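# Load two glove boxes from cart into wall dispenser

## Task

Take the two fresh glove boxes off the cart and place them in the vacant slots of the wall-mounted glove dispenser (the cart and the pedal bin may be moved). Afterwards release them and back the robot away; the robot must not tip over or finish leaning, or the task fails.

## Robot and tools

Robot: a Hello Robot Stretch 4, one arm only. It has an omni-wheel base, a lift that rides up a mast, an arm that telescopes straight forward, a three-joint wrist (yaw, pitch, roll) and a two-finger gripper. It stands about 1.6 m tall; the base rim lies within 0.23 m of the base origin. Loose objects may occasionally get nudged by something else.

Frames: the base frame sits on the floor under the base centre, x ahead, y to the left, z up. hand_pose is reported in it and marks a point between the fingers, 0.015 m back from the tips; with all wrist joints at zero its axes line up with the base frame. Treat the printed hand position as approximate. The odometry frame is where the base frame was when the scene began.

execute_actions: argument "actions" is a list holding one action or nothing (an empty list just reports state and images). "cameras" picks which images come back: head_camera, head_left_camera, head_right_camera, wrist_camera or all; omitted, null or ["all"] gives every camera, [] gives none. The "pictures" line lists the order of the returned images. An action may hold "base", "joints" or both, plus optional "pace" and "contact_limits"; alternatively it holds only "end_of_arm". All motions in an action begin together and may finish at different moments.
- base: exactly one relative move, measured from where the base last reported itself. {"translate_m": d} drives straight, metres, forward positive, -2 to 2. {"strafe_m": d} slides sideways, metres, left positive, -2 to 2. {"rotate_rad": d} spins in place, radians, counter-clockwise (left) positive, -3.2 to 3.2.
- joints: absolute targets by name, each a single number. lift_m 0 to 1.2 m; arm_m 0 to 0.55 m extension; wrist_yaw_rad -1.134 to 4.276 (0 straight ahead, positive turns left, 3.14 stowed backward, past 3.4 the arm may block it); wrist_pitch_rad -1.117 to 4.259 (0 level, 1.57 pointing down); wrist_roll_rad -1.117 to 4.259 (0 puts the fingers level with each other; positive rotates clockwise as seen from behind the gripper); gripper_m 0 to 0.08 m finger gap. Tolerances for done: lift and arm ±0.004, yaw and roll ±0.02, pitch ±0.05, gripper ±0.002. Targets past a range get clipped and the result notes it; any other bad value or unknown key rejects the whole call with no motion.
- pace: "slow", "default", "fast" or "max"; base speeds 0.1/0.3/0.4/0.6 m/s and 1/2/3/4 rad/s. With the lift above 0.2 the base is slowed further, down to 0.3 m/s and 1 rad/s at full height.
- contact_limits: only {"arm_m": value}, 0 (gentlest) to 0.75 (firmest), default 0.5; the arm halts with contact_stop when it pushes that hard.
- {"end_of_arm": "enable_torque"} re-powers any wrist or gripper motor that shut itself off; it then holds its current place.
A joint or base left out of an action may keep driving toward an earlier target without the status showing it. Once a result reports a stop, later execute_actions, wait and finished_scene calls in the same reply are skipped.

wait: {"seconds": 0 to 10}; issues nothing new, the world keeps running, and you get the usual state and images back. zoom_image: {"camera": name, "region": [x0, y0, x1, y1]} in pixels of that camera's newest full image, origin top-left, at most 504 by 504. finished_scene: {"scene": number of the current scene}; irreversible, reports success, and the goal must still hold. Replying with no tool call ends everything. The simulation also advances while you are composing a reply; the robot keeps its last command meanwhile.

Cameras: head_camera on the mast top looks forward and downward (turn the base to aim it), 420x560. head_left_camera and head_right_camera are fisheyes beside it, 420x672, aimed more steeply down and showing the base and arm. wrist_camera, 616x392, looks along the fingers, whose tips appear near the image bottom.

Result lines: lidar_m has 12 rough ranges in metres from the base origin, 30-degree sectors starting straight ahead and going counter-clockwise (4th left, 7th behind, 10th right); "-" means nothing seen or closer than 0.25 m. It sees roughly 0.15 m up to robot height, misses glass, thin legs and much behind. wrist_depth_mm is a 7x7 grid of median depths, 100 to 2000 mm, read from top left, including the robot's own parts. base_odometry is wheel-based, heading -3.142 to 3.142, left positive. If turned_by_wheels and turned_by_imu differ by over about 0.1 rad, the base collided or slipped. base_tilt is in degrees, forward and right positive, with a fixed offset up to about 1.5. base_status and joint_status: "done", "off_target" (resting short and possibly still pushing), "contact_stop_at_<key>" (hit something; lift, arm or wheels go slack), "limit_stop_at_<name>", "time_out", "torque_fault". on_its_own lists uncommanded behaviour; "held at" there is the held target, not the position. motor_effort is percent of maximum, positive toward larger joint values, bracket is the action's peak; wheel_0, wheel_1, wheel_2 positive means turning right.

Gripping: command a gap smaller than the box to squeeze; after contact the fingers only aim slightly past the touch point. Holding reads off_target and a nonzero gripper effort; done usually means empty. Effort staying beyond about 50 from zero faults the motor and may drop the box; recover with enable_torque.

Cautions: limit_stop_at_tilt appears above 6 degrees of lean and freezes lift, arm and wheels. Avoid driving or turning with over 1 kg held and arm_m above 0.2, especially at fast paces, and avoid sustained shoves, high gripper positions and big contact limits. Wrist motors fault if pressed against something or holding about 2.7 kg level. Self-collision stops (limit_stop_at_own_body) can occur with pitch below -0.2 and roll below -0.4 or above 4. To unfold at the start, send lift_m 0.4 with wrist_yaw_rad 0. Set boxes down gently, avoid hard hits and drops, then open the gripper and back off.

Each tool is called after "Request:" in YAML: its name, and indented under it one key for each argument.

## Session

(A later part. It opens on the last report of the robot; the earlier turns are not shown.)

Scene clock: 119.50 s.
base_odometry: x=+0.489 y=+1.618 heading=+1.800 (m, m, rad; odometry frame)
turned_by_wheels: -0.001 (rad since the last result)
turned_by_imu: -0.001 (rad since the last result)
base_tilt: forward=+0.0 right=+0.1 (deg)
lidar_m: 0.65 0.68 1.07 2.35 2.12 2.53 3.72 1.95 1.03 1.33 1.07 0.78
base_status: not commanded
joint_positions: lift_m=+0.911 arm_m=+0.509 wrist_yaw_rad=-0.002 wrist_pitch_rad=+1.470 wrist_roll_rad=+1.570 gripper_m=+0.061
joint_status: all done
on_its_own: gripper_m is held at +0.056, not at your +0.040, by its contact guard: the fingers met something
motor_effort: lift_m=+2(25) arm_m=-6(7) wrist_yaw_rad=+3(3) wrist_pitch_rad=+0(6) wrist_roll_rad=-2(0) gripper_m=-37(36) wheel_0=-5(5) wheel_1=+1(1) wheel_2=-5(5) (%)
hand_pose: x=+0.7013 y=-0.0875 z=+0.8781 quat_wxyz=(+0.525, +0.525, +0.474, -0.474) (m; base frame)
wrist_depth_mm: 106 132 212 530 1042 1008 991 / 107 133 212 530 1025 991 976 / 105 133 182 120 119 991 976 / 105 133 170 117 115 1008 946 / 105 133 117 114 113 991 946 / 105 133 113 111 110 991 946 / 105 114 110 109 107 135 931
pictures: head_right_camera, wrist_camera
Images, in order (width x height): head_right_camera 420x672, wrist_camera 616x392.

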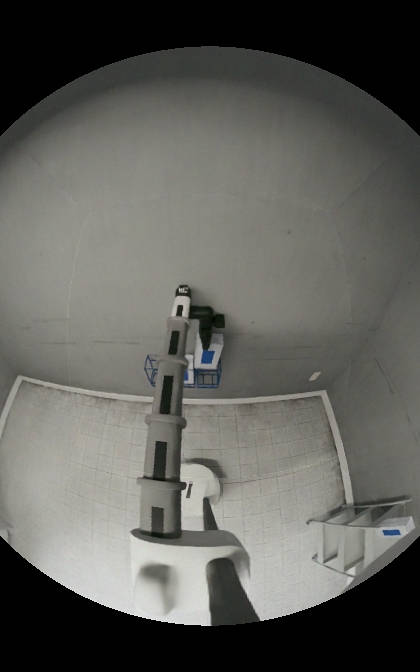

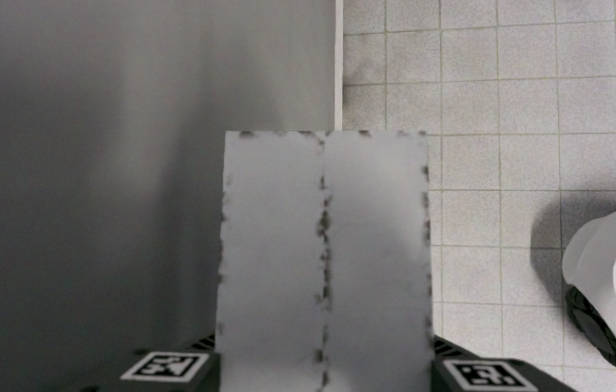

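Request:
execute_actions:
  actions:
    - {"joints":{"lift_m":0.935},"pace":"slow"}
  cameras: []

Request:
execute_actions:
  actions:
    - {"base":{"strafe_m":-0.022},"pace":"slow"}
  cameras: []

Request:
execute_actions:
  actions:
    - {"joints":{"lift_m":0.9},"pace":"slow"}
  cameras: ["head_right_camera"]

Request:
zoom_image:
  camera: "head_right_camera"
  region: [150,270,270,410]

Scene clock: 131.80 s.
base_odometry: x=+0.489 y=+1.618 heading=+1.800 (m, m, rad; odometry frame)
turned_by_wheels: +0.000 (rad since the last result)
turned_by_imu: +0.000 (rad since the last result)
base_tilt: forward=+0.0 right=+0.0 (deg)
lidar_m: 0.64 0.69 1.06 2.36 2.13 2.55 3.71 1.95 1.00 1.34 1.06 0.77
base_status: not commanded
joint_positions: lift_m=+0.935 arm_m=+0.509 wrist_yaw_rad=-0.001 wrist_pitch_rad=+1.470 wrist_roll_rad=+1.570 gripper_m=+0.061
joint_status: all done
on_its_own: gripper_m is held at +0.056, not at your +0.040, by its contact guard: the fingers met something
motor_effort: lift_m=+25(25) arm_m=-6(6) wrist_yaw_rad=+1(3) wrist_pitch_rad=-1(7) wrist_roll_rad=-1(3) gripper_m=-36(37) wheel_0=-5(5) wheel_1=+1(1) wheel_2=-4(5) (%)
hand_pose: x=+0.7012 y=-0.0874 z=+0.9012 quat_wxyz=(+0.525, +0.524, +0.474, -0.474) (m; base frame)
wrist_depth_mm: 106 135 219 580 1078 1042 991 / 106 135 220 580 1042 1025 991 / 107 136 189 120 119 991 976 / 107 136 175 118 116 1025 976 / 107 137 177 115 114 991 904 / 107 137 114 112 112 991 904 / 107 117 111 110 109 135 960
pictures: none
No camera images: the call's "cameras" was empty. Leave "cameras" out to get every camera's image.

Scene clock: 132.97 s.
base_odometry: x=+0.510 y=+1.623 heading=+1.800 (m, m, rad; odometry frame)
turned_by_wheels: +0.000 (rad since the last result)
turned_by_imu: +0.000 (rad since the last result)
base_tilt: forward=-0.2 right=+0.0 (deg)
lidar_m: 0.65 0.69 1.06 2.39 2.13 2.57 3.85 1.90 1.00 1.32 1.08 0.79
base_status: done
joint_positions: lift_m=+0.935 arm_m=+0.509 wrist_yaw_rad=-0.001 wrist_pitch_rad=+1.470 wrist_roll_rad=+1.570 gripper_m=+0.061
joint_status: not commanded
on_its_own: gripper_m is held at +0.056, not at your +0.040, by its contact guard: the fingers met something
motor_effort: lift_m=+25(25) arm_m=-6(5) wrist_yaw_rad=+1(2) wrist_pitch_rad=-2(2) wrist_roll_rad=-2(0) gripper_m=-36(36) wheel_0=+3(8) wheel_1=-6(6) wheel_2=+0(4) (%)
hand_pose: x=+0.7012 y=-0.0874 z=+0.9012 quat_wxyz=(+0.525, +0.524, +0.474, -0.474) (m; base frame)
wrist_depth_mm: 106 135 220 580 1098 1042 991 / 106 136 221 585 1060 1025 1008 / 107 137 190 121 120 1008 991 / 107 137 176 118 117 1025 976 / 107 137 177 115 114 991 904 / 107 137 115 112 112 991 904 / 107 117 111 110 109 135 946
pictures: none
No camera images: the call's "cameras" was empty. Leave "cameras" out to get every camera's image.

Scene clock: 134.10 s.
base_odometry: x=+0.510 y=+1.623 heading=+1.800 (m, m, rad; odometry frame)
turned_by_wheels: +0.000 (rad since the last result)
turned_by_imu: +0.000 (rad since the last result)
base_tilt: forward=+0.0 right=+0.0 (deg)
lidar_m: 0.62 0.67 1.08 2.40 2.14 2.56 3.84 1.91 0.99 1.32 1.07 0.78
base_status: not commanded
joint_positions: lift_m=+0.900 arm_m=+0.509 wrist_yaw_rad=+0.000 wrist_pitch_rad=+1.471 wrist_roll_rad=+1.570 gripper_m=+0.061
joint_status: all done
on_its_own: gripper_m is held at +0.056, not at your +0.040, by its contact guard: the fingers met something
motor_effort: lift_m=+20(23) arm_m=-6(6) wrist_yaw_rad=+1(3) wrist_pitch_rad=-3(9) wrist_roll_rad=-3(0) gripper_m=-35(36) wheel_0=+0(3) wheel_1=-4(6) wheel_2=-1(2) (%)
hand_pose: x=+0.7011 y=-0.0874 z=+0.8666 quat_wxyz=(+0.524, +0.524, +0.475, -0.474) (m; base frame)
wrist_depth_mm: 106 136 221 585 1008 1008 960 / 107 137 223 591 1042 976 946 / 107 137 190 120 119 991 960 / 107 137 176 117 116 960 931 / 107 138 177 115 113 976 904 / 107 138 114 112 111 960 917 / 108 118 111 110 108 135 917
pictures: head_right_camera
Images, in order (width x height): head_right_camera 420x672.

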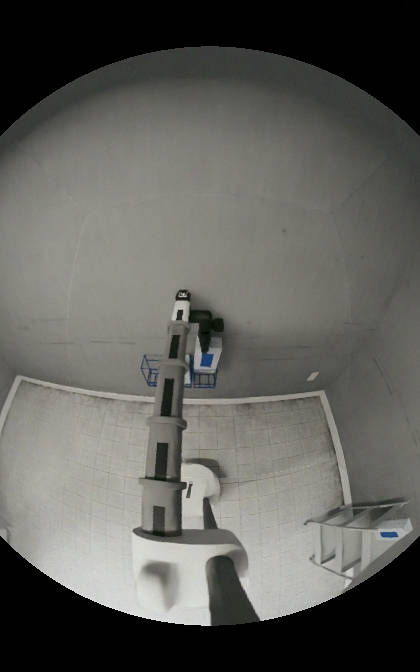

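Region (150, 270, 270, 410) of head_right_camera's 420x672 image, scaled by 3.600, with more detail than that image has; it fills the left 432 columns of this view, and the rest is white.

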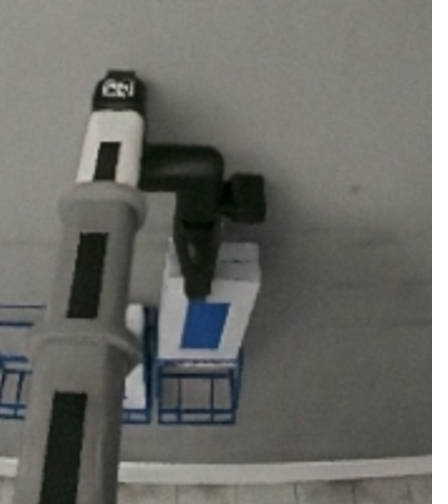

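Appears to be entering.

Request:
execute_actions:
  actions:
    - {"joints":{"lift_m":0.85},"pace":"slow"}
  cameras: ["head_right_camera"]

Request:
zoom_image:
  camera: "head_right_camera"
  region: [150,270,270,410]

Scene clock: 139.67 s.
base_odometry: x=+0.510 y=+1.623 heading=+1.800 (m, m, rad; odometry frame)
turned_by_wheels: +0.000 (rad since the last result)
turned_by_imu: +0.000 (rad since the last result)
base_tilt: forward=+0.1 right=+0.1 (deg)
lidar_m: 0.63 0.69 1.08 2.38 2.15 2.56 3.86 1.92 1.01 1.32 1.09 0.78
base_status: not commanded
joint_positions: lift_m=+0.850 arm_m=+0.509 wrist_yaw_rad=+0.000 wrist_pitch_rad=+1.471 wrist_roll_rad=+1.570 gripper_m=+0.061
joint_status: all done
on_its_own: gripper_m is held at +0.056, not at your +0.040, by its contact guard: the fingers met something
motor_effort: lift_m=+20(21) arm_m=-6(5) wrist_yaw_rad=+1(0) wrist_pitch_rad=-3(3) wrist_roll_rad=-1(1) gripper_m=-36(35) wheel_0=+0(0) wheel_1=-4(4) wheel_2=-1(1) (%)
hand_pose: x=+0.7011 y=-0.0874 z=+0.8166 quat_wxyz=(+0.524, +0.524, +0.475, -0.474) (m; base frame)
wrist_depth_mm: 106 135 220 580 960 931 917 / 106 136 222 585 946 931 917 / 107 137 190 121 120 917 891 / 107 137 177 118 117 917 904 / 107 138 177 116 114 904 891 / 107 138 115 113 112 904 878 / 107 118 111 110 109 135 866
pictures: head_right_camera
Images, in order (width x height): head_right_camera 420x672.

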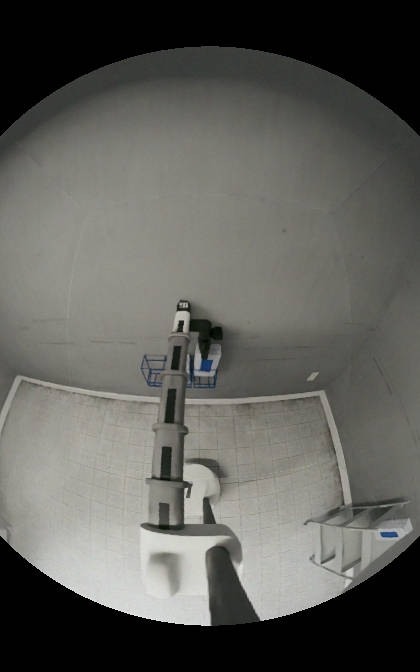

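Region (150, 270, 270, 410) of head_right_camera's 420x672 image, scaled by 3.600, with more detail than that image has; it fills the left 432 columns of this view, and the rest is white.

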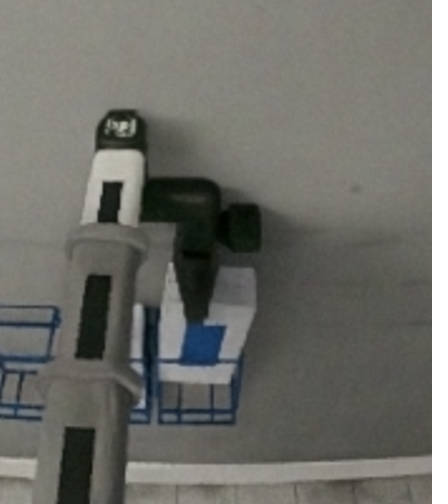

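Request:
execute_actions:
  actions:
    - {"base":{"strafe_m":0.01},"joints":{"lift_m":0.775},"pace":"slow"}

Request:
zoom_image:
  camera: "head_right_camera"
  region: [150,270,270,410]

Scene clock: 146.67 s.
base_odometry: x=+0.501 y=+1.621 heading=+1.799 (m, m, rad; odometry frame)
turned_by_wheels: +0.000 (rad since the last result)
turned_by_imu: +0.000 (rad since the last result)
base_tilt: forward=+0.2 right=+0.1 (deg)
lidar_m: 0.64 0.66 1.07 2.38 2.13 2.56 3.78 1.93 1.01 1.33 1.08 0.78
base_status: done
joint_positions: lift_m=+0.775 arm_m=+0.509 wrist_yaw_rad=+0.000 wrist_pitch_rad=+1.471 wrist_roll_rad=+1.570 gripper_m=+0.061
joint_status: all done
on_its_own: gripper_m is held at +0.056, not at your +0.040, by its contact guard: the fingers met something
motor_effort: lift_m=+20(18) arm_m=-5(6) wrist_yaw_rad=+1(0) wrist_pitch_rad=-3(3) wrist_roll_rad=+0(2) gripper_m=-37(37) wheel_0=-5(8) wheel_1=+3(5) wheel_2=+0(1) (%)
hand_pose: x=+0.7011 y=-0.0874 z=+0.7416 quat_wxyz=(+0.524, +0.524, +0.475, -0.474) (m; base frame)
wrist_depth_mm: 106 135 220 580 891 866 831 / 106 136 221 585 878 854 831 / 107 137 189 121 120 854 831 / 107 137 176 118 116 831 831 / 107 137 177 115 114 842 820 / 107 137 115 113 112 854 809 / 107 118 111 110 109 135 820
pictures: head_camera, head_left_camera, head_right_camera, wrist_camera
Images, in order (width x height): head_camera 420x560, head_left_camera 420x672, head_right_camera 420x672, wrist_camera 616x392.

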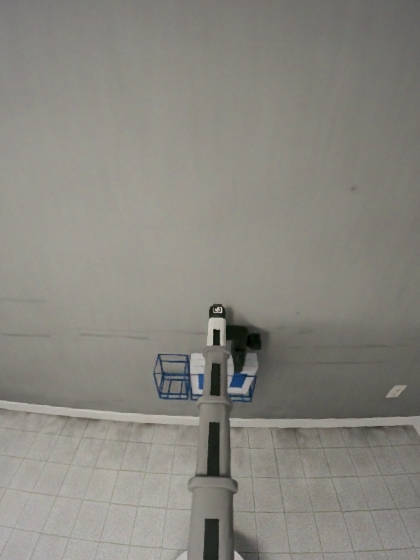

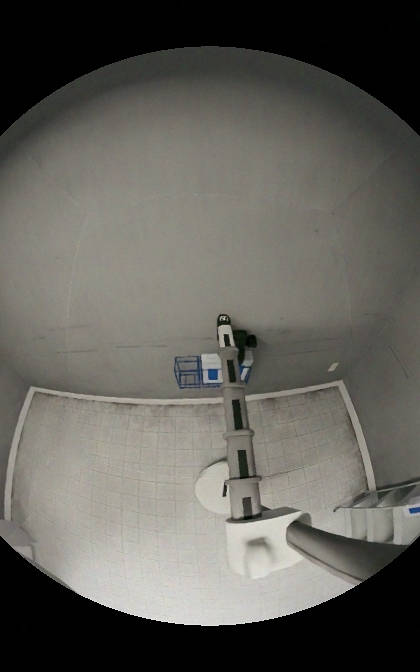

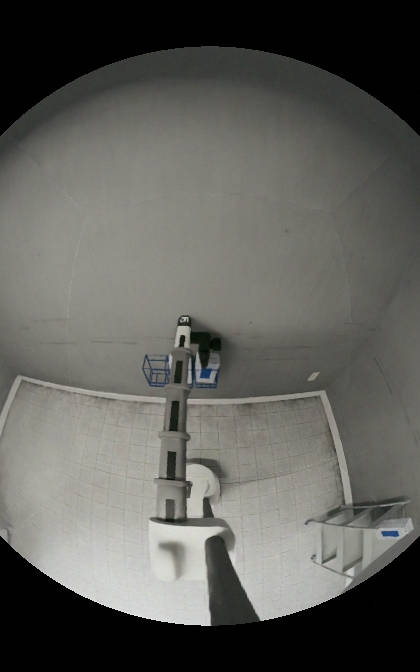

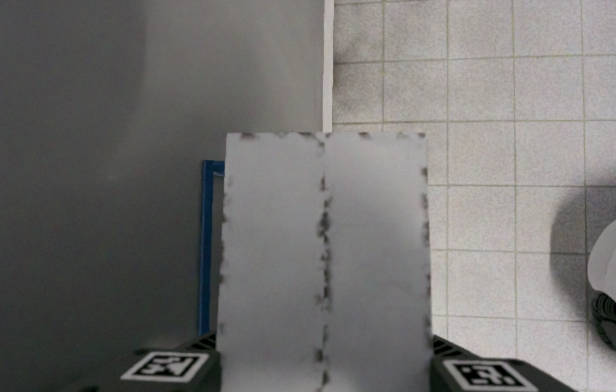

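Region (150, 270, 270, 410) of head_right_camera's 420x672 image, scaled by 3.600, with more detail than that image has; it fills the left 432 columns of this view, and the rest is white.

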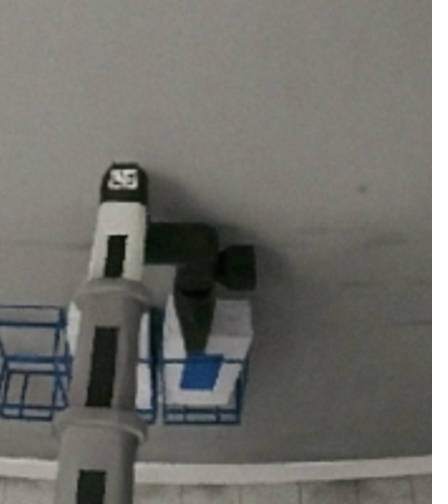

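Request:
execute_actions:
  actions:
    - {"joints":{"gripper_m":0.072},"pace":"slow"}
  cameras: ["wrist_camera"]

Request:
execute_actions:
  actions:
    - {"joints":{"lift_m":0.9}}
  cameras: ["wrist_camera"]

Request:
execute_actions:
  actions:
    - {"base":{"translate_m":-0.44},"joints":{"lift_m":1.05,"arm_m":0.2,"wrist_pitch_rad":1.57,"gripper_m":0.08}}
  cameras: ["head_camera","head_right_camera"]

Request:
execute_actions:
  actions:
    - {"base":{"rotate_rad":-1.6}}
  cameras: []

Request:
execute_actions:
  actions:
    - {"base":{"translate_m":0.5},"joints":{"arm_m":0.38}}

Scene clock: 156.03 s.
base_odometry: x=+0.501 y=+1.621 heading=+1.800 (m, m, rad; odometry frame)
turned_by_wheels: +0.000 (rad since the last result)
turned_by_imu: +0.000 (rad since the last result)
base_tilt: forward=+0.0 right=+0.1 (deg)
lidar_m: 0.64 0.68 1.06 2.39 2.11 2.56 3.78 1.94 1.00 1.32 1.09 0.79
base_status: not commanded
joint_positions: lift_m=+0.775 arm_m=+0.509 wrist_yaw_rad=+0.000 wrist_pitch_rad=+1.471 wrist_roll_rad=+1.570 gripper_m=+0.072
joint_status: all done
motor_effort: lift_m=+20(20) arm_m=-6(6) wrist_yaw_rad=+2(0) wrist_pitch_rad=-2(3) wrist_roll_rad=-1(1) gripper_m=+3(37) wheel_0=-4(5) wheel_1=+3(4) wheel_2=+0(0) (%)
hand_pose: x=+0.7012 y=-0.0874 z=+0.7416 quat_wxyz=(+0.525, +0.524, +0.474, -0.474) (m; base frame)
wrist_depth_mm: 105 135 219 569 904 866 831 / 105 135 219 580 891 866 831 / 106 136 187 131 130 866 842 / 106 136 175 128 126 854 820 / 107 137 176 124 122 831 820 / 107 136 124 121 119 842 798 / 107 110 118 117 116 125 809
pictures: wrist_camera
Images, in order (width x height): wrist_camera 616x392.

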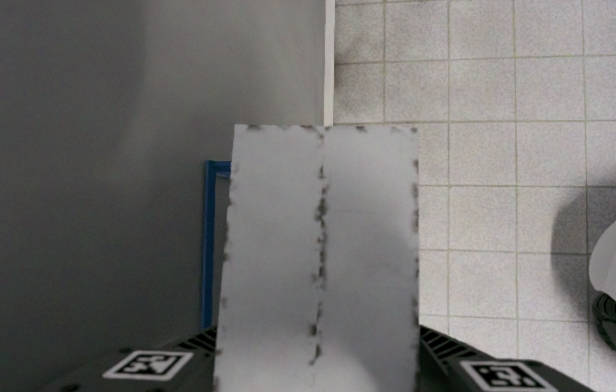

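Scene clock: 157.60 s.
base_odometry: x=+0.501 y=+1.621 heading=+1.800 (m, m, rad; odometry frame)
turned_by_wheels: +0.000 (rad since the last result)
turned_by_imu: +0.000 (rad since the last result)
base_tilt: forward=+0.0 right=+0.1 (deg)
lidar_m: 0.64 0.69 1.07 2.38 2.12 2.55 3.77 1.92 1.00 1.33 1.08 0.77
base_status: not commanded
joint_positions: lift_m=+0.900 arm_m=+0.509 wrist_yaw_rad=+0.000 wrist_pitch_rad=+1.471 wrist_roll_rad=+1.570 gripper_m=+0.072
joint_status: all done
motor_effort: lift_m=+23(24) arm_m=-6(6) wrist_yaw_rad=+1(0) wrist_pitch_rad=-2(2) wrist_roll_rad=-2(1) gripper_m=+3(2) wheel_0=-4(4) wheel_1=+4(4) wheel_2=+0(0) (%)
hand_pose: x=+0.7012 y=-0.0874 z=+0.8664 quat_wxyz=(+0.525, +0.524, +0.474, -0.474) (m; base frame)
wrist_depth_mm: 105 135 219 574 1060 991 976 / 106 135 220 574 1025 976 946 / 106 136 221 585 1008 976 931 / 106 136 222 254 976 960 946 / 107 136 222 247 976 960 904 / 107 137 206 241 240 960 931 / 107 110 138 300 233 125 917
pictures: wrist_camera
Images, in order (width x height): wrist_camera 616x392.

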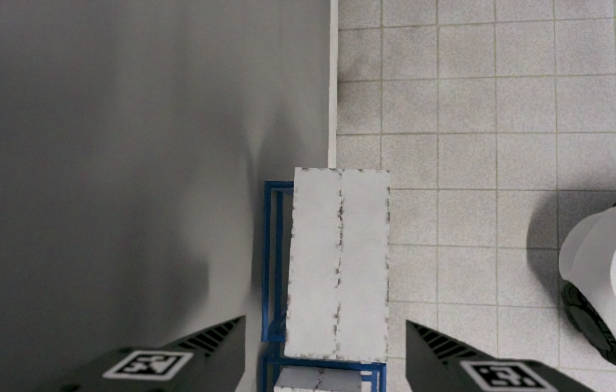

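Scene clock: 160.53 s.
base_odometry: x=+0.600 y=+1.193 heading=+1.799 (m, m, rad; odometry frame)
turned_by_wheels: -0.001 (rad since the last result)
turned_by_imu: -0.001 (rad since the last result)
base_tilt: forward=+0.1 right=+0.1 (deg)
lidar_m: 1.08 1.23 1.70 2.40 1.92 2.54 3.13 1.93 0.93 0.90 1.39 1.24
base_status: done
joint_positions: lift_m=+1.050 arm_m=+0.201 wrist_yaw_rad=+0.000 wrist_pitch_rad=+1.570 wrist_roll_rad=+1.570 gripper_m=+0.080
joint_status: all done
motor_effort: lift_m=+22(23) arm_m=-6(7) wrist_yaw_rad=-1(2) wrist_pitch_rad=-1(4) wrist_roll_rad=+0(2) gripper_m=+2(1) wheel_0=-3(5) wheel_1=-4(9) wheel_2=-1(13) (%)
hand_pose: x=+0.3722 y=-0.0874 z=+1.0154 quat_wxyz=(+0.500, +0.500, +0.500, -0.500) (m; base frame)
wrist_depth_mm: 1078 1255 1229 1255 1205 1182 1182 / 1098 1205 1205 1205 1182 1182 1160 / 1098 1255 1205 1182 1182 1182 1160 / 1078 1182 1205 1182 1182 1138 1138 / 1078 1229 1182 1160 976 931 1025 / 1118 1205 1160 1160 1160 931 1118 / 1098 110 140 1160 1138 124 1118
pictures: head_camera, head_right_camera
Images, in order (width x height): head_camera 420x560, head_right_camera 420x672.

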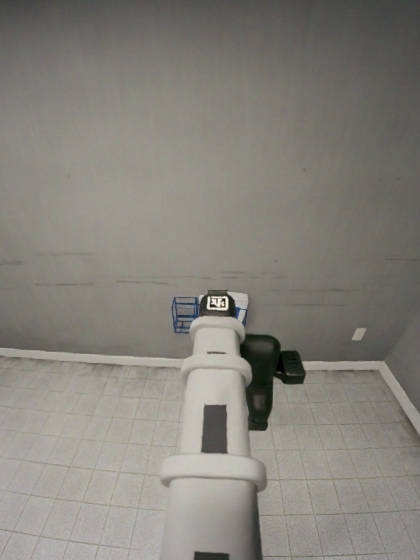

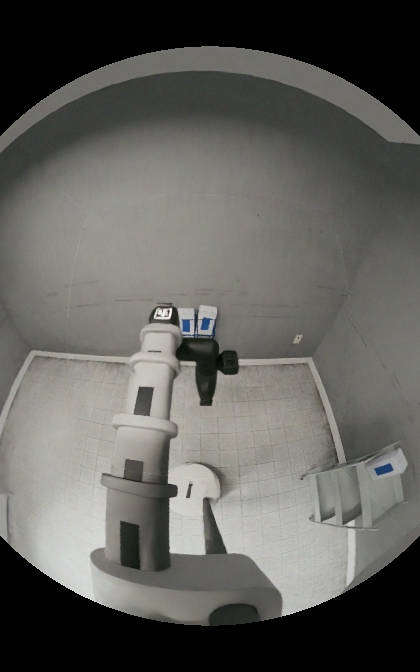

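Scene clock: 162.93 s.
base_odometry: x=+0.600 y=+1.192 heading=+0.200 (m, m, rad; odometry frame)
turned_by_wheels: -1.599 (rad since the last result)
turned_by_imu: -1.567 (rad since the last result)
base_tilt: forward=+0.1 right=+0.0 (deg)
lidar_m: 0.91 1.39 1.25 1.09 1.13 1.66 2.39 1.90 2.47 3.07 1.96 0.95
base_status: done
joint_positions: lift_m=+1.050 arm_m=+0.201 wrist_yaw_rad=+0.000 wrist_pitch_rad=+1.570 wrist_roll_rad=+1.570 gripper_m=+0.080
joint_status: not commanded
motor_effort: lift_m=+21(22) arm_m=-7(6) wrist_yaw_rad=-1(0) wrist_pitch_rad=+0(1) wrist_roll_rad=-2(3) gripper_m=+3(2) wheel_0=+2(8) wheel_1=+4(9) wheel_2=+2(9) (%)
hand_pose: x=+0.3723 y=-0.0874 z=+1.0155 quat_wxyz=(+0.500, +0.500, +0.500, -0.500) (m; base frame)
wrist_depth_mm: 1281 1255 1229 1205 1205 1182 1160 / 820 1255 1229 1205 1205 1182 1182 / 809 1078 1205 1160 1182 1160 1138 / 809 1078 1182 1205 1182 1160 1160 / 798 1205 1205 1182 946 931 1042 / 1182 1205 1182 1205 1138 917 1118 / 1205 110 141 1182 1182 124 1118
pictures: none
No camera images: the call's "cameras" was empty. Leave "cameras" out to get every camera's image.

Scene clock: 166.07 s.
base_odometry: x=+1.090 y=+1.292 heading=+0.200 (m, m, rad; odometry frame)
turned_by_wheels: +0.000 (rad since the last result)
turned_by_imu: +0.000 (rad since the last result)
base_tilt: forward=+0.0 right=+0.1 (deg)
lidar_m: 0.39 0.87 1.17 1.18 1.14 1.68 2.88 2.38 3.16 3.07 0.59 0.43
base_status: done
joint_positions: lift_m=+1.050 arm_m=+0.379 wrist_yaw_rad=+0.000 wrist_pitch_rad=+1.570 wrist_roll_rad=+1.570 gripper_m=+0.080
joint_status: all done
motor_effort: lift_m=+21(21) arm_m=+6(7) wrist_yaw_rad=+0(0) wrist_pitch_rad=+0(0) wrist_roll_rad=-2(2) gripper_m=+2(2) wheel_0=+2(8) wheel_1=+4(8) wheel_2=-1(12) (%)
hand_pose: x=+0.5500 y=-0.0874 z=+1.0155 quat_wxyz=(+0.500, +0.500, +0.500, -0.500) (m; base frame)
wrist_depth_mm: 407 564 521 517 512 1182 1160 / 410 535 521 517 512 1160 1160 / 407 539 517 508 508 1182 1160 / 410 525 512 504 500 1138 1138 / 410 525 508 264 496 946 917 / 407 525 500 263 492 917 904 / 404 110 141 262 430 125 1138
pictures: head_camera, head_left_camera, head_right_camera, wrist_camera
Images, in order (width x height): head_camera 420x560, head_left_camera 420x672, head_right_camera 420x672, wrist_camera 616x392.

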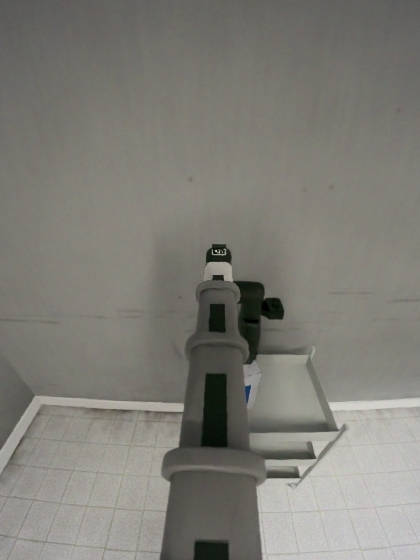

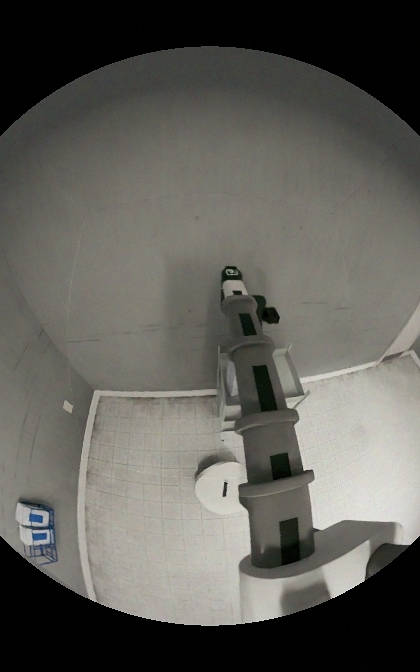

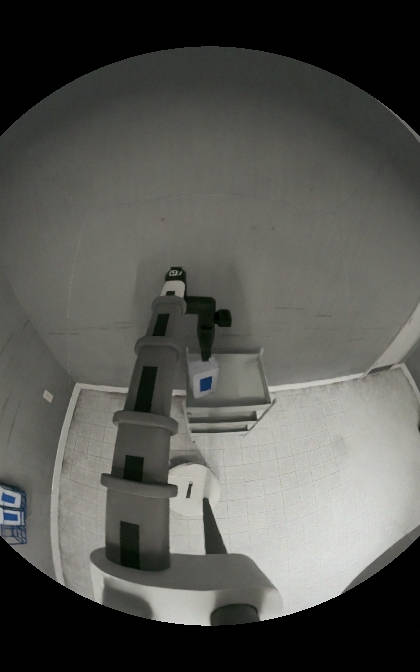

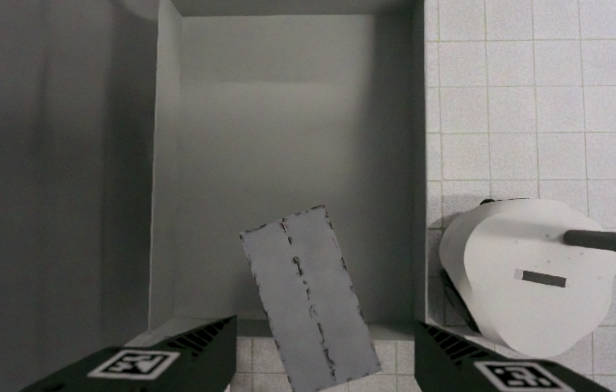

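Request:
execute_actions:
  actions:
    - {"base":{"strafe_m":0.02},"joints":{"lift_m":0.98,"wrist_roll_rad":1.25,"arm_m":0.388}}
  cameras: ["wrist_camera"]

Scene clock: 171.47 s.
base_odometry: x=+1.086 y=+1.311 heading=+0.200 (m, m, rad; odometry frame)
turned_by_wheels: +0.000 (rad since the last result)
turned_by_imu: +0.000 (rad since the last result)
base_tilt: forward=+0.0 right=+0.0 (deg)
lidar_m: 0.40 0.87 1.18 1.16 1.16 1.67 2.89 2.40 3.15 3.11 0.60 0.44
base_status: done
joint_positions: lift_m=+0.980 arm_m=+0.387 wrist_yaw_rad=+0.000 wrist_pitch_rad=+1.570 wrist_roll_rad=+1.250 gripper_m=+0.080
joint_status: all done
motor_effort: lift_m=+17(19) arm_m=+7(7) wrist_yaw_rad=-1(1) wrist_pitch_rad=-1(0) wrist_roll_rad=-2(4) gripper_m=+3(1) wheel_0=-2(10) wheel_1=+2(12) wheel_2=+0(0) (%)
hand_pose: x=+0.5579 y=-0.0874 z=+0.9457 quat_wxyz=(+0.574, +0.414, +0.573, -0.414) (m; base frame)
wrist_depth_mm: 327 439 449 449 439 439 1118 / 343 473 449 442 439 433 1078 / 364 480 439 442 436 430 1060 / 387 480 442 196 430 427 1078 / 407 442 439 195 427 917 1078 / 433 661 427 193 387 842 842 / 462 110 141 192 190 125 854
pictures: wrist_camera
Images, in order (width x height): wrist_camera 616x392.

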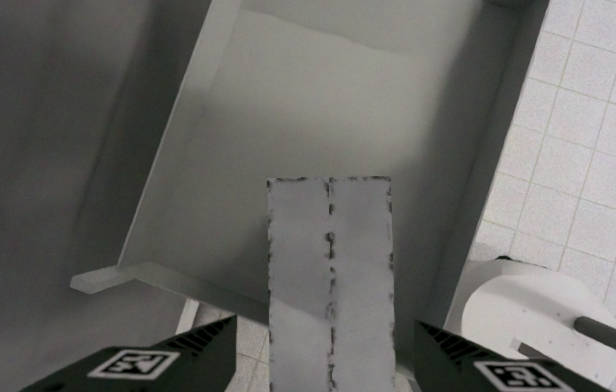

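Request:
execute_actions:
  actions:
    - {"joints":{"lift_m":0.965,"wrist_roll_rad":1.235,"arm_m":0.383}}
  cameras: []

Request:
execute_actions:
  actions:
    - {"joints":{"lift_m":0.925},"pace":"slow"}
  cameras: ["wrist_camera"]

Request:
execute_actions:
  actions:
    - {"joints":{"gripper_m":0.04}}
  cameras: []

Request:
execute_actions:
  actions:
    - {"joints":{"lift_m":1.05}}
  cameras: ["wrist_camera"]

Scene clock: 182.70 s.
base_odometry: x=+1.086 y=+1.311 heading=+0.200 (m, m, rad; odometry frame)
turned_by_wheels: +0.000 (rad since the last result)
turned_by_imu: +0.000 (rad since the last result)
base_tilt: forward=+0.0 right=+0.1 (deg)
lidar_m: 0.40 0.86 1.18 1.18 1.15 1.66 2.89 2.39 3.14 3.09 0.61 0.44
base_status: not commanded
joint_positions: lift_m=+0.965 arm_m=+0.384 wrist_yaw_rad=+0.000 wrist_pitch_rad=+1.570 wrist_roll_rad=+1.235 gripper_m=+0.080
joint_status: all done
motor_effort: lift_m=+17(18) arm_m=-6(7) wrist_yaw_rad=+1(0) wrist_pitch_rad=-1(1) wrist_roll_rad=-2(3) gripper_m=+1(2) wheel_0=-2(2) wheel_1=+2(2) wheel_2=+0(1) (%)
hand_pose: x=+0.5552 y=-0.0874 z=+0.9308 quat_wxyz=(+0.577, +0.410, +0.576, -0.409) (m; base frame)
wrist_depth_mm: 327 436 436 430 424 421 1060 / 343 466 430 427 421 421 1098 / 364 462 430 424 421 418 1078 / 392 427 427 181 415 415 1060 / 410 415 424 179 413 917 1060 / 439 683 404 178 379 842 854 / 473 110 141 177 176 125 842
pictures: none
No camera images: the call's "cameras" was empty. Leave "cameras" out to get every camera's image.

Scene clock: 183.87 s.
base_odometry: x=+1.086 y=+1.311 heading=+0.200 (m, m, rad; odometry frame)
turned_by_wheels: +0.000 (rad since the last result)
turned_by_imu: +0.000 (rad since the last result)
base_tilt: forward=+0.0 right=+0.0 (deg)
lidar_m: 0.41 0.87 1.16 1.17 1.14 1.66 2.89 2.40 3.15 3.09 0.59 0.42
base_status: not commanded
joint_positions: lift_m=+0.925 arm_m=+0.384 wrist_yaw_rad=+0.000 wrist_pitch_rad=+1.570 wrist_roll_rad=+1.235 gripper_m=+0.080
joint_status: all done
motor_effort: lift_m=+17(17) arm_m=-6(7) wrist_yaw_rad=+1(0) wrist_pitch_rad=-1(1) wrist_roll_rad=-3(2) gripper_m=+2(2) wheel_0=-2(2) wheel_1=+2(2) wheel_2=+0(0) (%)
hand_pose: x=+0.5552 y=-0.0874 z=+0.8908 quat_wxyz=(+0.577, +0.410, +0.576, -0.409) (m; base frame)
wrist_depth_mm: 327 430 392 394 384 382 377 / 343 421 389 387 379 377 1025 / 366 389 389 384 377 377 1042 / 392 387 387 141 139 373 1042 / 404 379 382 140 139 373 1025 / 415 597 329 139 138 788 798 / 469 110 139 138 137 124 788
pictures: wrist_camera
Images, in order (width x height): wrist_camera 616x392.

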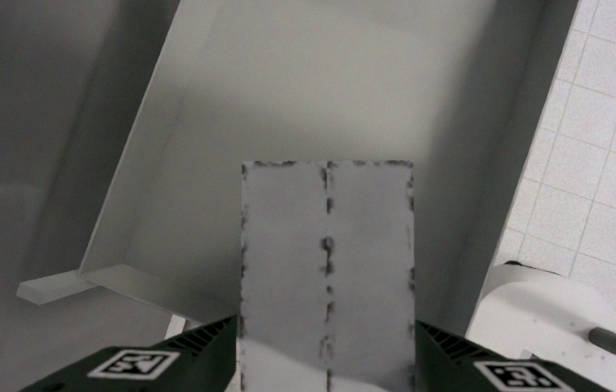

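Scene clock: 184.87 s.
base_odometry: x=+1.086 y=+1.311 heading=+0.200 (m, m, rad; odometry frame)
turned_by_wheels: +0.000 (rad since the last result)
turned_by_imu: +0.000 (rad since the last result)
base_tilt: forward=+0.0 right=+0.0 (deg)
lidar_m: 0.41 0.87 1.16 1.18 1.15 1.67 2.88 2.38 3.14 3.08 0.60 0.43
base_status: not commanded
joint_positions: lift_m=+0.925 arm_m=+0.384 wrist_yaw_rad=+0.000 wrist_pitch_rad=+1.570 wrist_roll_rad=+1.235 gripper_m=+0.057
joint_status: gripper_m off_target (ended at +0.057, target +0.040)
on_its_own: gripper_m is held at +0.053, not at your +0.040, by its contact guard: the fingers met something
motor_effort: lift_m=+17(17) arm_m=-6(7) wrist_yaw_rad=+0(1) wrist_pitch_rad=-1(1) wrist_roll_rad=-3(3) gripper_m=-29(28) wheel_0=-2(2) wheel_1=+2(2) wheel_2=+0(0) (%)
hand_pose: x=+0.5552 y=-0.0874 z=+0.8908 quat_wxyz=(+0.577, +0.410, +0.576, -0.409) (m; base frame)
wrist_depth_mm: 327 433 392 389 387 379 379 / 343 421 389 387 382 377 1025 / 362 389 387 382 379 377 1025 / 387 389 384 141 139 373 1042 / 402 382 382 139 139 370 1008 / 418 597 345 138 138 798 788 / 496 621 132 138 136 332 788
pictures: none
No camera images: the call's "cameras" was empty. Leave "cameras" out to get every camera's image.

Scene clock: 186.43 s.
base_odometry: x=+1.086 y=+1.311 heading=+0.200 (m, m, rad; odometry frame)
turned_by_wheels: +0.000 (rad since the last result)
turned_by_imu: +0.000 (rad since the last result)
base_tilt: forward=+0.0 right=+0.2 (deg)
lidar_m: 0.41 0.87 1.16 1.18 1.13 1.67 2.91 2.37 3.13 3.08 0.61 0.44
base_status: not commanded
joint_positions: lift_m=+1.050 arm_m=+0.384 wrist_yaw_rad=+0.000 wrist_pitch_rad=+1.570 wrist_roll_rad=+1.235 gripper_m=+0.057
joint_status: all done
on_its_own: gripper_m is held at +0.053, not at your +0.040, by its contact guard: the fingers met something
motor_effort: lift_m=+25(25) arm_m=-7(7) wrist_yaw_rad=+1(1) wrist_pitch_rad=-1(1) wrist_roll_rad=-2(2) gripper_m=-29(29) wheel_0=-2(2) wheel_1=+2(2) wheel_2=+0(0) (%)
hand_pose: x=+0.5552 y=-0.0874 z=+1.0152 quat_wxyz=(+0.577, +0.410, +0.576, -0.409) (m; base frame)
wrist_depth_mm: 327 439 559 521 512 484 1160 / 343 477 517 512 508 504 1160 / 366 521 512 512 508 1138 1138 / 392 554 512 146 146 1160 1138 / 421 539 504 143 142 1138 1138 / 452 707 1078 141 140 931 931 / 496 627 132 138 137 931 917
pictures: wrist_camera
Images, in order (width x height): wrist_camera 616x392.

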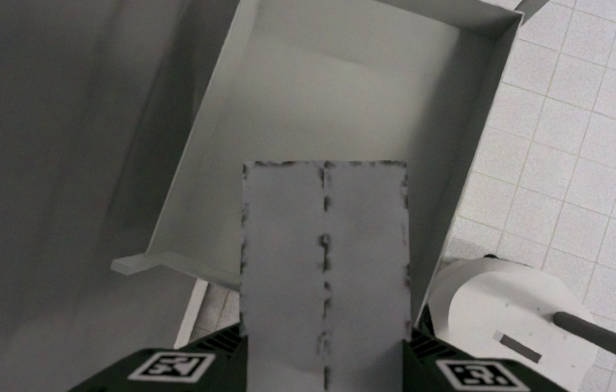

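Request:
execute_actions:
  actions:
    - {"joints":{"lift_m":0.922},"pace":"slow"}
  cameras: []

Request:
execute_actions:
  actions:
    - {"joints":{"gripper_m":0.08}}
  cameras: ["wrist_camera"]

Scene clock: 196.17 s.
base_odometry: x=+1.086 y=+1.311 heading=+0.200 (m, m, rad; odometry frame)
turned_by_wheels: +0.000 (rad since the last result)
turned_by_imu: +0.000 (rad since the last result)
base_tilt: forward=+0.0 right=+0.0 (deg)
lidar_m: 0.40 0.87 1.17 1.17 1.15 1.67 2.90 2.39 3.15 3.10 0.61 0.43
base_status: not commanded
joint_positions: lift_m=+0.923 arm_m=+0.384 wrist_yaw_rad=-0.001 wrist_pitch_rad=+1.573 wrist_roll_rad=+1.235 gripper_m=+0.057
joint_status: all done
on_its_own: gripper_m is held at +0.053, not at your +0.040, by its contact guard: the fingers met something
motor_effort: lift_m=+11(22) arm_m=-6(7) wrist_yaw_rad=+1(2) wrist_pitch_rad=-8(8) wrist_roll_rad=-1(1) gripper_m=-29(30) wheel_0=-2(2) wheel_1=+2(2) wheel_2=+0(0) (%)
hand_pose: x=+0.5545 y=-0.0874 z=+0.8882 quat_wxyz=(+0.576, +0.409, +0.577, -0.410) (m; base frame)
wrist_depth_mm: 325 433 392 389 384 379 375 / 342 427 392 387 382 375 1025 / 364 392 389 379 379 373 1042 / 389 387 384 142 141 375 1008 / 402 382 379 140 139 370 1008 / 415 621 342 138 138 798 788 / 496 627 132 137 135 332 788
pictures: none
No camera images: the call's "cameras" was empty. Leave "cameras" out to get every camera's image.

Scene clock: 197.10 s.
base_odometry: x=+1.086 y=+1.311 heading=+0.200 (m, m, rad; odometry frame)
turned_by_wheels: +0.000 (rad since the last result)
turned_by_imu: +0.000 (rad since the last result)
base_tilt: forward=+0.0 right=+0.1 (deg)
lidar_m: 0.42 0.86 1.16 1.19 1.13 1.66 2.90 2.39 3.14 3.10 0.61 0.44
base_status: not commanded
joint_positions: lift_m=+0.922 arm_m=+0.384 wrist_yaw_rad=-0.001 wrist_pitch_rad=+1.571 wrist_roll_rad=+1.235 gripper_m=+0.080
joint_status: all done
motor_effort: lift_m=+17(17) arm_m=-6(6) wrist_yaw_rad=+2(2) wrist_pitch_rad=-2(9) wrist_roll_rad=-2(2) gripper_m=+2(34) wheel_0=-2(2) wheel_1=+2(2) wheel_2=+0(0) (%)
hand_pose: x=+0.5550 y=-0.0874 z=+0.8878 quat_wxyz=(+0.576, +0.410, +0.576, -0.410) (m; base frame)
wrist_depth_mm: 327 427 387 387 384 379 375 / 343 421 387 387 377 375 1025 / 366 384 387 379 377 373 1008 / 392 384 384 138 373 373 1008 / 404 379 377 137 135 368 1008 / 418 585 322 135 135 788 788 / 469 110 136 135 134 125 788
pictures: wrist_camera
Images, in order (width x height): wrist_camera 616x392.

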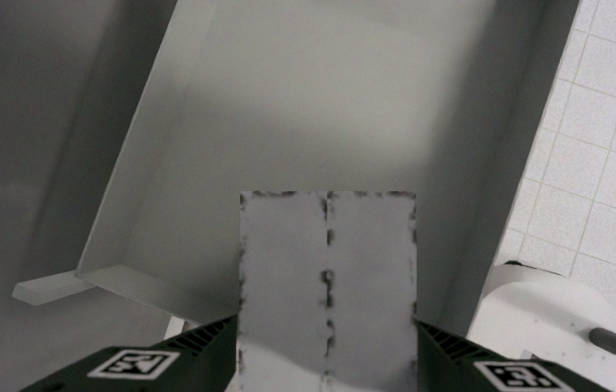

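It shifted itself the right way.

Request:
execute_actions:
  actions:
    - {"joints":{"lift_m":0.915},"pace":"slow"}
  cameras: []

Request:
execute_actions:
  actions:
    - {"joints":{"gripper_m":0.04}}
  cameras: []

Request:
execute_actions:
  actions:
    - {"joints":{"lift_m":1.05},"pace":"slow"}
  cameras: []

Request:
execute_actions:
  actions:
    - {"base":{"translate_m":-0.66},"joints":{"arm_m":0.2,"wrist_roll_rad":1.57}}
  cameras: []

Request:
execute_actions:
  actions:
    - {"base":{"rotate_rad":1.6},"pace":"slow"}
  cameras: []

Request:
execute_actions:
  actions:
    - {"base":{"translate_m":0.42},"joints":{"arm_m":0.42}}

Scene clock: 207.83 s.
base_odometry: x=+1.086 y=+1.311 heading=+0.200 (m, m, rad; odometry frame)
turned_by_wheels: +0.000 (rad since the last result)
turned_by_imu: +0.000 (rad since the last result)
base_tilt: forward=+0.0 right=+0.1 (deg)
lidar_m: 0.41 0.87 1.15 1.16 1.14 1.66 2.89 2.40 3.14 3.10 0.59 0.43
base_status: not commanded
joint_positions: lift_m=+0.915 arm_m=+0.384 wrist_yaw_rad=-0.001 wrist_pitch_rad=+1.571 wrist_roll_rad=+1.235 gripper_m=+0.080
joint_status: all done
motor_effort: lift_m=+17(18) arm_m=-6(6) wrist_yaw_rad=+1(0) wrist_pitch_rad=-2(3) wrist_roll_rad=-2(1) gripper_m=+0(2) wheel_0=-2(2) wheel_1=+2(2) wheel_2=+0(0) (%)
hand_pose: x=+0.5550 y=-0.0874 z=+0.8808 quat_wxyz=(+0.576, +0.410, +0.576, -0.410) (m; base frame)
wrist_depth_mm: 329 418 382 379 377 370 368 / 343 415 382 377 370 368 1008 / 366 377 379 373 370 366 1008 / 389 377 373 131 364 364 1025 / 399 375 373 129 129 359 1008 / 418 580 324 129 128 359 798 / 466 110 129 128 127 124 778
pictures: none
No camera images: the call's "cameras" was empty. Leave "cameras" out to get every camera's image.

Scene clock: 208.83 s.
base_odometry: x=+1.086 y=+1.311 heading=+0.200 (m, m, rad; odometry frame)
turned_by_wheels: +0.000 (rad since the last result)
turned_by_imu: +0.000 (rad since the last result)
base_tilt: forward=+0.0 right=+0.1 (deg)
lidar_m: 0.41 0.85 1.17 1.18 1.15 1.66 2.90 2.41 3.15 3.09 0.62 0.44
base_status: not commanded
joint_positions: lift_m=+0.915 arm_m=+0.384 wrist_yaw_rad=+0.000 wrist_pitch_rad=+1.570 wrist_roll_rad=+1.235 gripper_m=+0.059
joint_status: gripper_m off_target (ended at +0.059, target +0.040)
on_its_own: gripper_m is held at +0.054, not at your +0.040, by its contact guard: the fingers met something
motor_effort: lift_m=+17(17) arm_m=-6(6) wrist_yaw_rad=+0(1) wrist_pitch_rad=-2(3) wrist_roll_rad=-2(3) gripper_m=-33(36) wheel_0=-2(2) wheel_1=+2(2) wheel_2=+0(0) (%)
hand_pose: x=+0.5550 y=-0.0874 z=+0.8808 quat_wxyz=(+0.576, +0.410, +0.576, -0.410) (m; base frame)
wrist_depth_mm: 325 418 382 377 373 370 366 / 343 418 379 375 373 368 1025 / 366 379 377 373 368 364 1008 / 392 375 375 131 364 362 1025 / 399 375 373 130 129 362 1008 / 418 580 304 129 128 359 798 / 496 615 128 128 126 293 798
pictures: none
No camera images: the call's "cameras" was empty. Leave "cameras" out to get every camera's image.

Scene clock: 210.77 s.
base_odometry: x=+1.086 y=+1.311 heading=+0.200 (m, m, rad; odometry frame)
turned_by_wheels: +0.000 (rad since the last result)
turned_by_imu: +0.000 (rad since the last result)
base_tilt: forward=+0.0 right=+0.0 (deg)
lidar_m: 0.41 0.86 1.17 1.18 1.15 1.66 2.89 2.40 3.15 3.10 0.60 0.43
base_status: not commanded
joint_positions: lift_m=+1.050 arm_m=+0.384 wrist_yaw_rad=+0.000 wrist_pitch_rad=+1.570 wrist_roll_rad=+1.235 gripper_m=+0.059
joint_status: all done
on_its_own: gripper_m is held at +0.054, not at your +0.040, by its contact guard: the fingers met something
motor_effort: lift_m=+25(27) arm_m=-6(6) wrist_yaw_rad=+0(0) wrist_pitch_rad=-1(2) wrist_roll_rad=-2(2) gripper_m=-32(33) wheel_0=-2(2) wheel_1=+2(2) wheel_2=+0(1) (%)
hand_pose: x=+0.5551 y=-0.0874 z=+1.0151 quat_wxyz=(+0.577, +0.410, +0.576, -0.409) (m; base frame)
wrist_depth_mm: 327 442 564 512 508 484 1182 / 343 477 521 508 508 504 1160 / 366 517 517 508 504 1160 1182 / 392 549 512 132 496 1160 1138 / 415 544 512 131 130 1138 1138 / 449 699 976 129 128 931 917 / 500 621 129 128 127 904 917
pictures: none
No camera images: the call's "cameras" was empty. Leave "cameras" out to get every camera's image.

Scene clock: 214.47 s.
base_odometry: x=+0.440 y=+1.180 heading=+0.200 (m, m, rad; odometry frame)
turned_by_wheels: +0.000 (rad since the last result)
turned_by_imu: +0.000 (rad since the last result)
base_tilt: forward=+0.0 right=+0.0 (deg)
lidar_m: 0.33 1.55 1.09 1.05 1.19 1.66 2.23 1.77 2.25 3.09 2.18 0.34
base_status: done
joint_positions: lift_m=+1.050 arm_m=+0.201 wrist_yaw_rad=+0.000 wrist_pitch_rad=+1.570 wrist_roll_rad=+1.570 gripper_m=+0.058
joint_status: all done
on_its_own: gripper_m is held at +0.054, not at your +0.040, by its contact guard: the fingers met something
motor_effort: lift_m=+24(25) arm_m=-6(7) wrist_yaw_rad=+0(2) wrist_pitch_rad=-1(1) wrist_roll_rad=+0(3) gripper_m=-32(32) wheel_0=-2(8) wheel_1=-3(10) wheel_2=+1(12) (%)
hand_pose: x=+0.3722 y=-0.0874 z=+1.0152 quat_wxyz=(+0.500, +0.500, +0.500, -0.500) (m; base frame)
wrist_depth_mm: 1255 1229 1205 1229 1182 1160 1160 / 1255 1255 1229 1182 1229 1160 1138 / 1098 1255 1205 1205 1182 1182 1182 / 1078 1205 1182 132 960 1182 1160 / 1078 1182 1229 130 129 931 1138 / 1205 1205 1160 129 128 931 1118 / 1182 1182 129 128 127 931 1118
pictures: none
No camera images: the call's "cameras" was empty. Leave "cameras" out to get every camera's image.

Scene clock: 217.33 s.
base_odometry: x=+0.440 y=+1.180 heading=+1.799 (m, m, rad; odometry frame)
turned_by_wheels: +1.599 (rad since the last result)
turned_by_imu: +1.566 (rad since the last result)
base_tilt: forward=+0.1 right=+0.0 (deg)
lidar_m: 0.32 1.21 1.65 2.24 1.79 2.31 3.31 2.16 1.10 1.07 1.55 0.34
base_status: done
joint_positions: lift_m=+1.050 arm_m=+0.201 wrist_yaw_rad=+0.000 wrist_pitch_rad=+1.570 wrist_roll_rad=+1.570 gripper_m=+0.058
joint_status: not commanded
on_its_own: gripper_m is held at +0.054, not at your +0.040, by its contact guard: the fingers met something
motor_effort: lift_m=+24(24) arm_m=-6(6) wrist_yaw_rad=-1(0) wrist_pitch_rad=-1(1) wrist_roll_rad=-2(1) gripper_m=-33(32) wheel_0=-2(7) wheel_1=-5(8) wheel_2=-3(3) (%)
hand_pose: x=+0.3722 y=-0.0874 z=+1.0152 quat_wxyz=(+0.500, +0.500, +0.500, -0.500) (m; base frame)
wrist_depth_mm: 1042 1229 1229 1255 1182 1182 1182 / 1060 1229 1205 1205 1182 1182 1138 / 1098 1229 1160 1182 1182 1182 1160 / 1060 1205 1182 132 960 1160 1160 / 1078 1182 1205 131 130 931 1042 / 1060 1160 1182 129 128 931 1118 / 1042 1205 129 128 127 931 1118
pictures: none
No camera images: the call's "cameras" was empty. Leave "cameras" out to get every camera's image.

Scene clock: 220.23 s.
base_odometry: x=+0.344 y=+1.589 heading=+1.800 (m, m, rad; odometry frame)
turned_by_wheels: +0.000 (rad since the last result)
turned_by_imu: +0.000 (rad since the last result)
base_tilt: forward=+0.1 right=+0.0 (deg)
lidar_m: 0.53 0.78 1.08 2.19 1.99 2.35 3.70 2.14 1.16 1.48 1.06 0.60
base_status: done
joint_positions: lift_m=+1.050 arm_m=+0.419 wrist_yaw_rad=+0.000 wrist_pitch_rad=+1.570 wrist_roll_rad=+1.570 gripper_m=+0.058
joint_status: all done
on_its_own: gripper_m is held at +0.054, not at your +0.040, by its contact guard: the fingers met something
motor_effort: lift_m=+24(24) arm_m=+7(8) wrist_yaw_rad=+0(0) wrist_pitch_rad=+0(4) wrist_roll_rad=-1(1) gripper_m=-32(32) wheel_0=+3(6) wheel_1=+3(8) wheel_2=+0(10) (%)
hand_pose: x=+0.5901 y=-0.0874 z=+1.0152 quat_wxyz=(+0.501, +0.500, +0.500, -0.499) (m; base frame)
wrist_depth_mm: 227 332 539 1205 1182 1182 1160 / 227 334 410 1205 1182 1182 1182 / 229 334 410 1182 1182 1160 1182 / 229 336 430 132 1182 1160 1160 / 230 340 430 131 129 946 931 / 229 338 430 130 129 976 917 / 230 283 128 128 127 931 1138
pictures: head_camera, head_left_camera, head_right_camera, wrist_camera
Images, in order (width x height): head_camera 420x560, head_left_camera 420x672, head_right_camera 420x672, wrist_camera 616x392.

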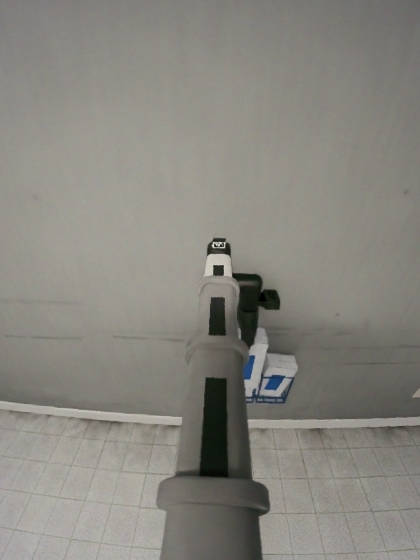

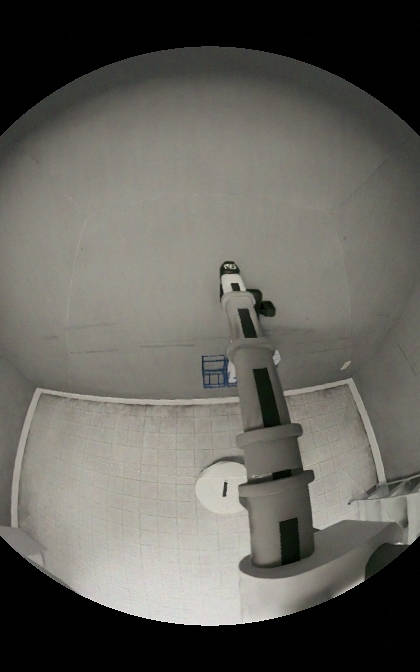

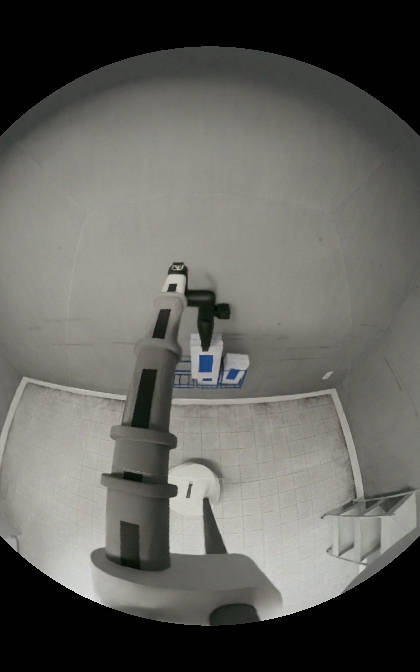

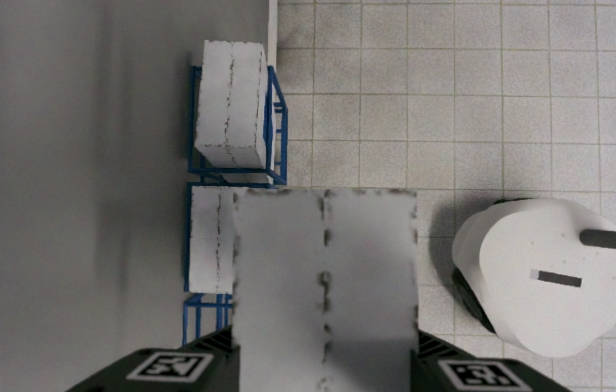

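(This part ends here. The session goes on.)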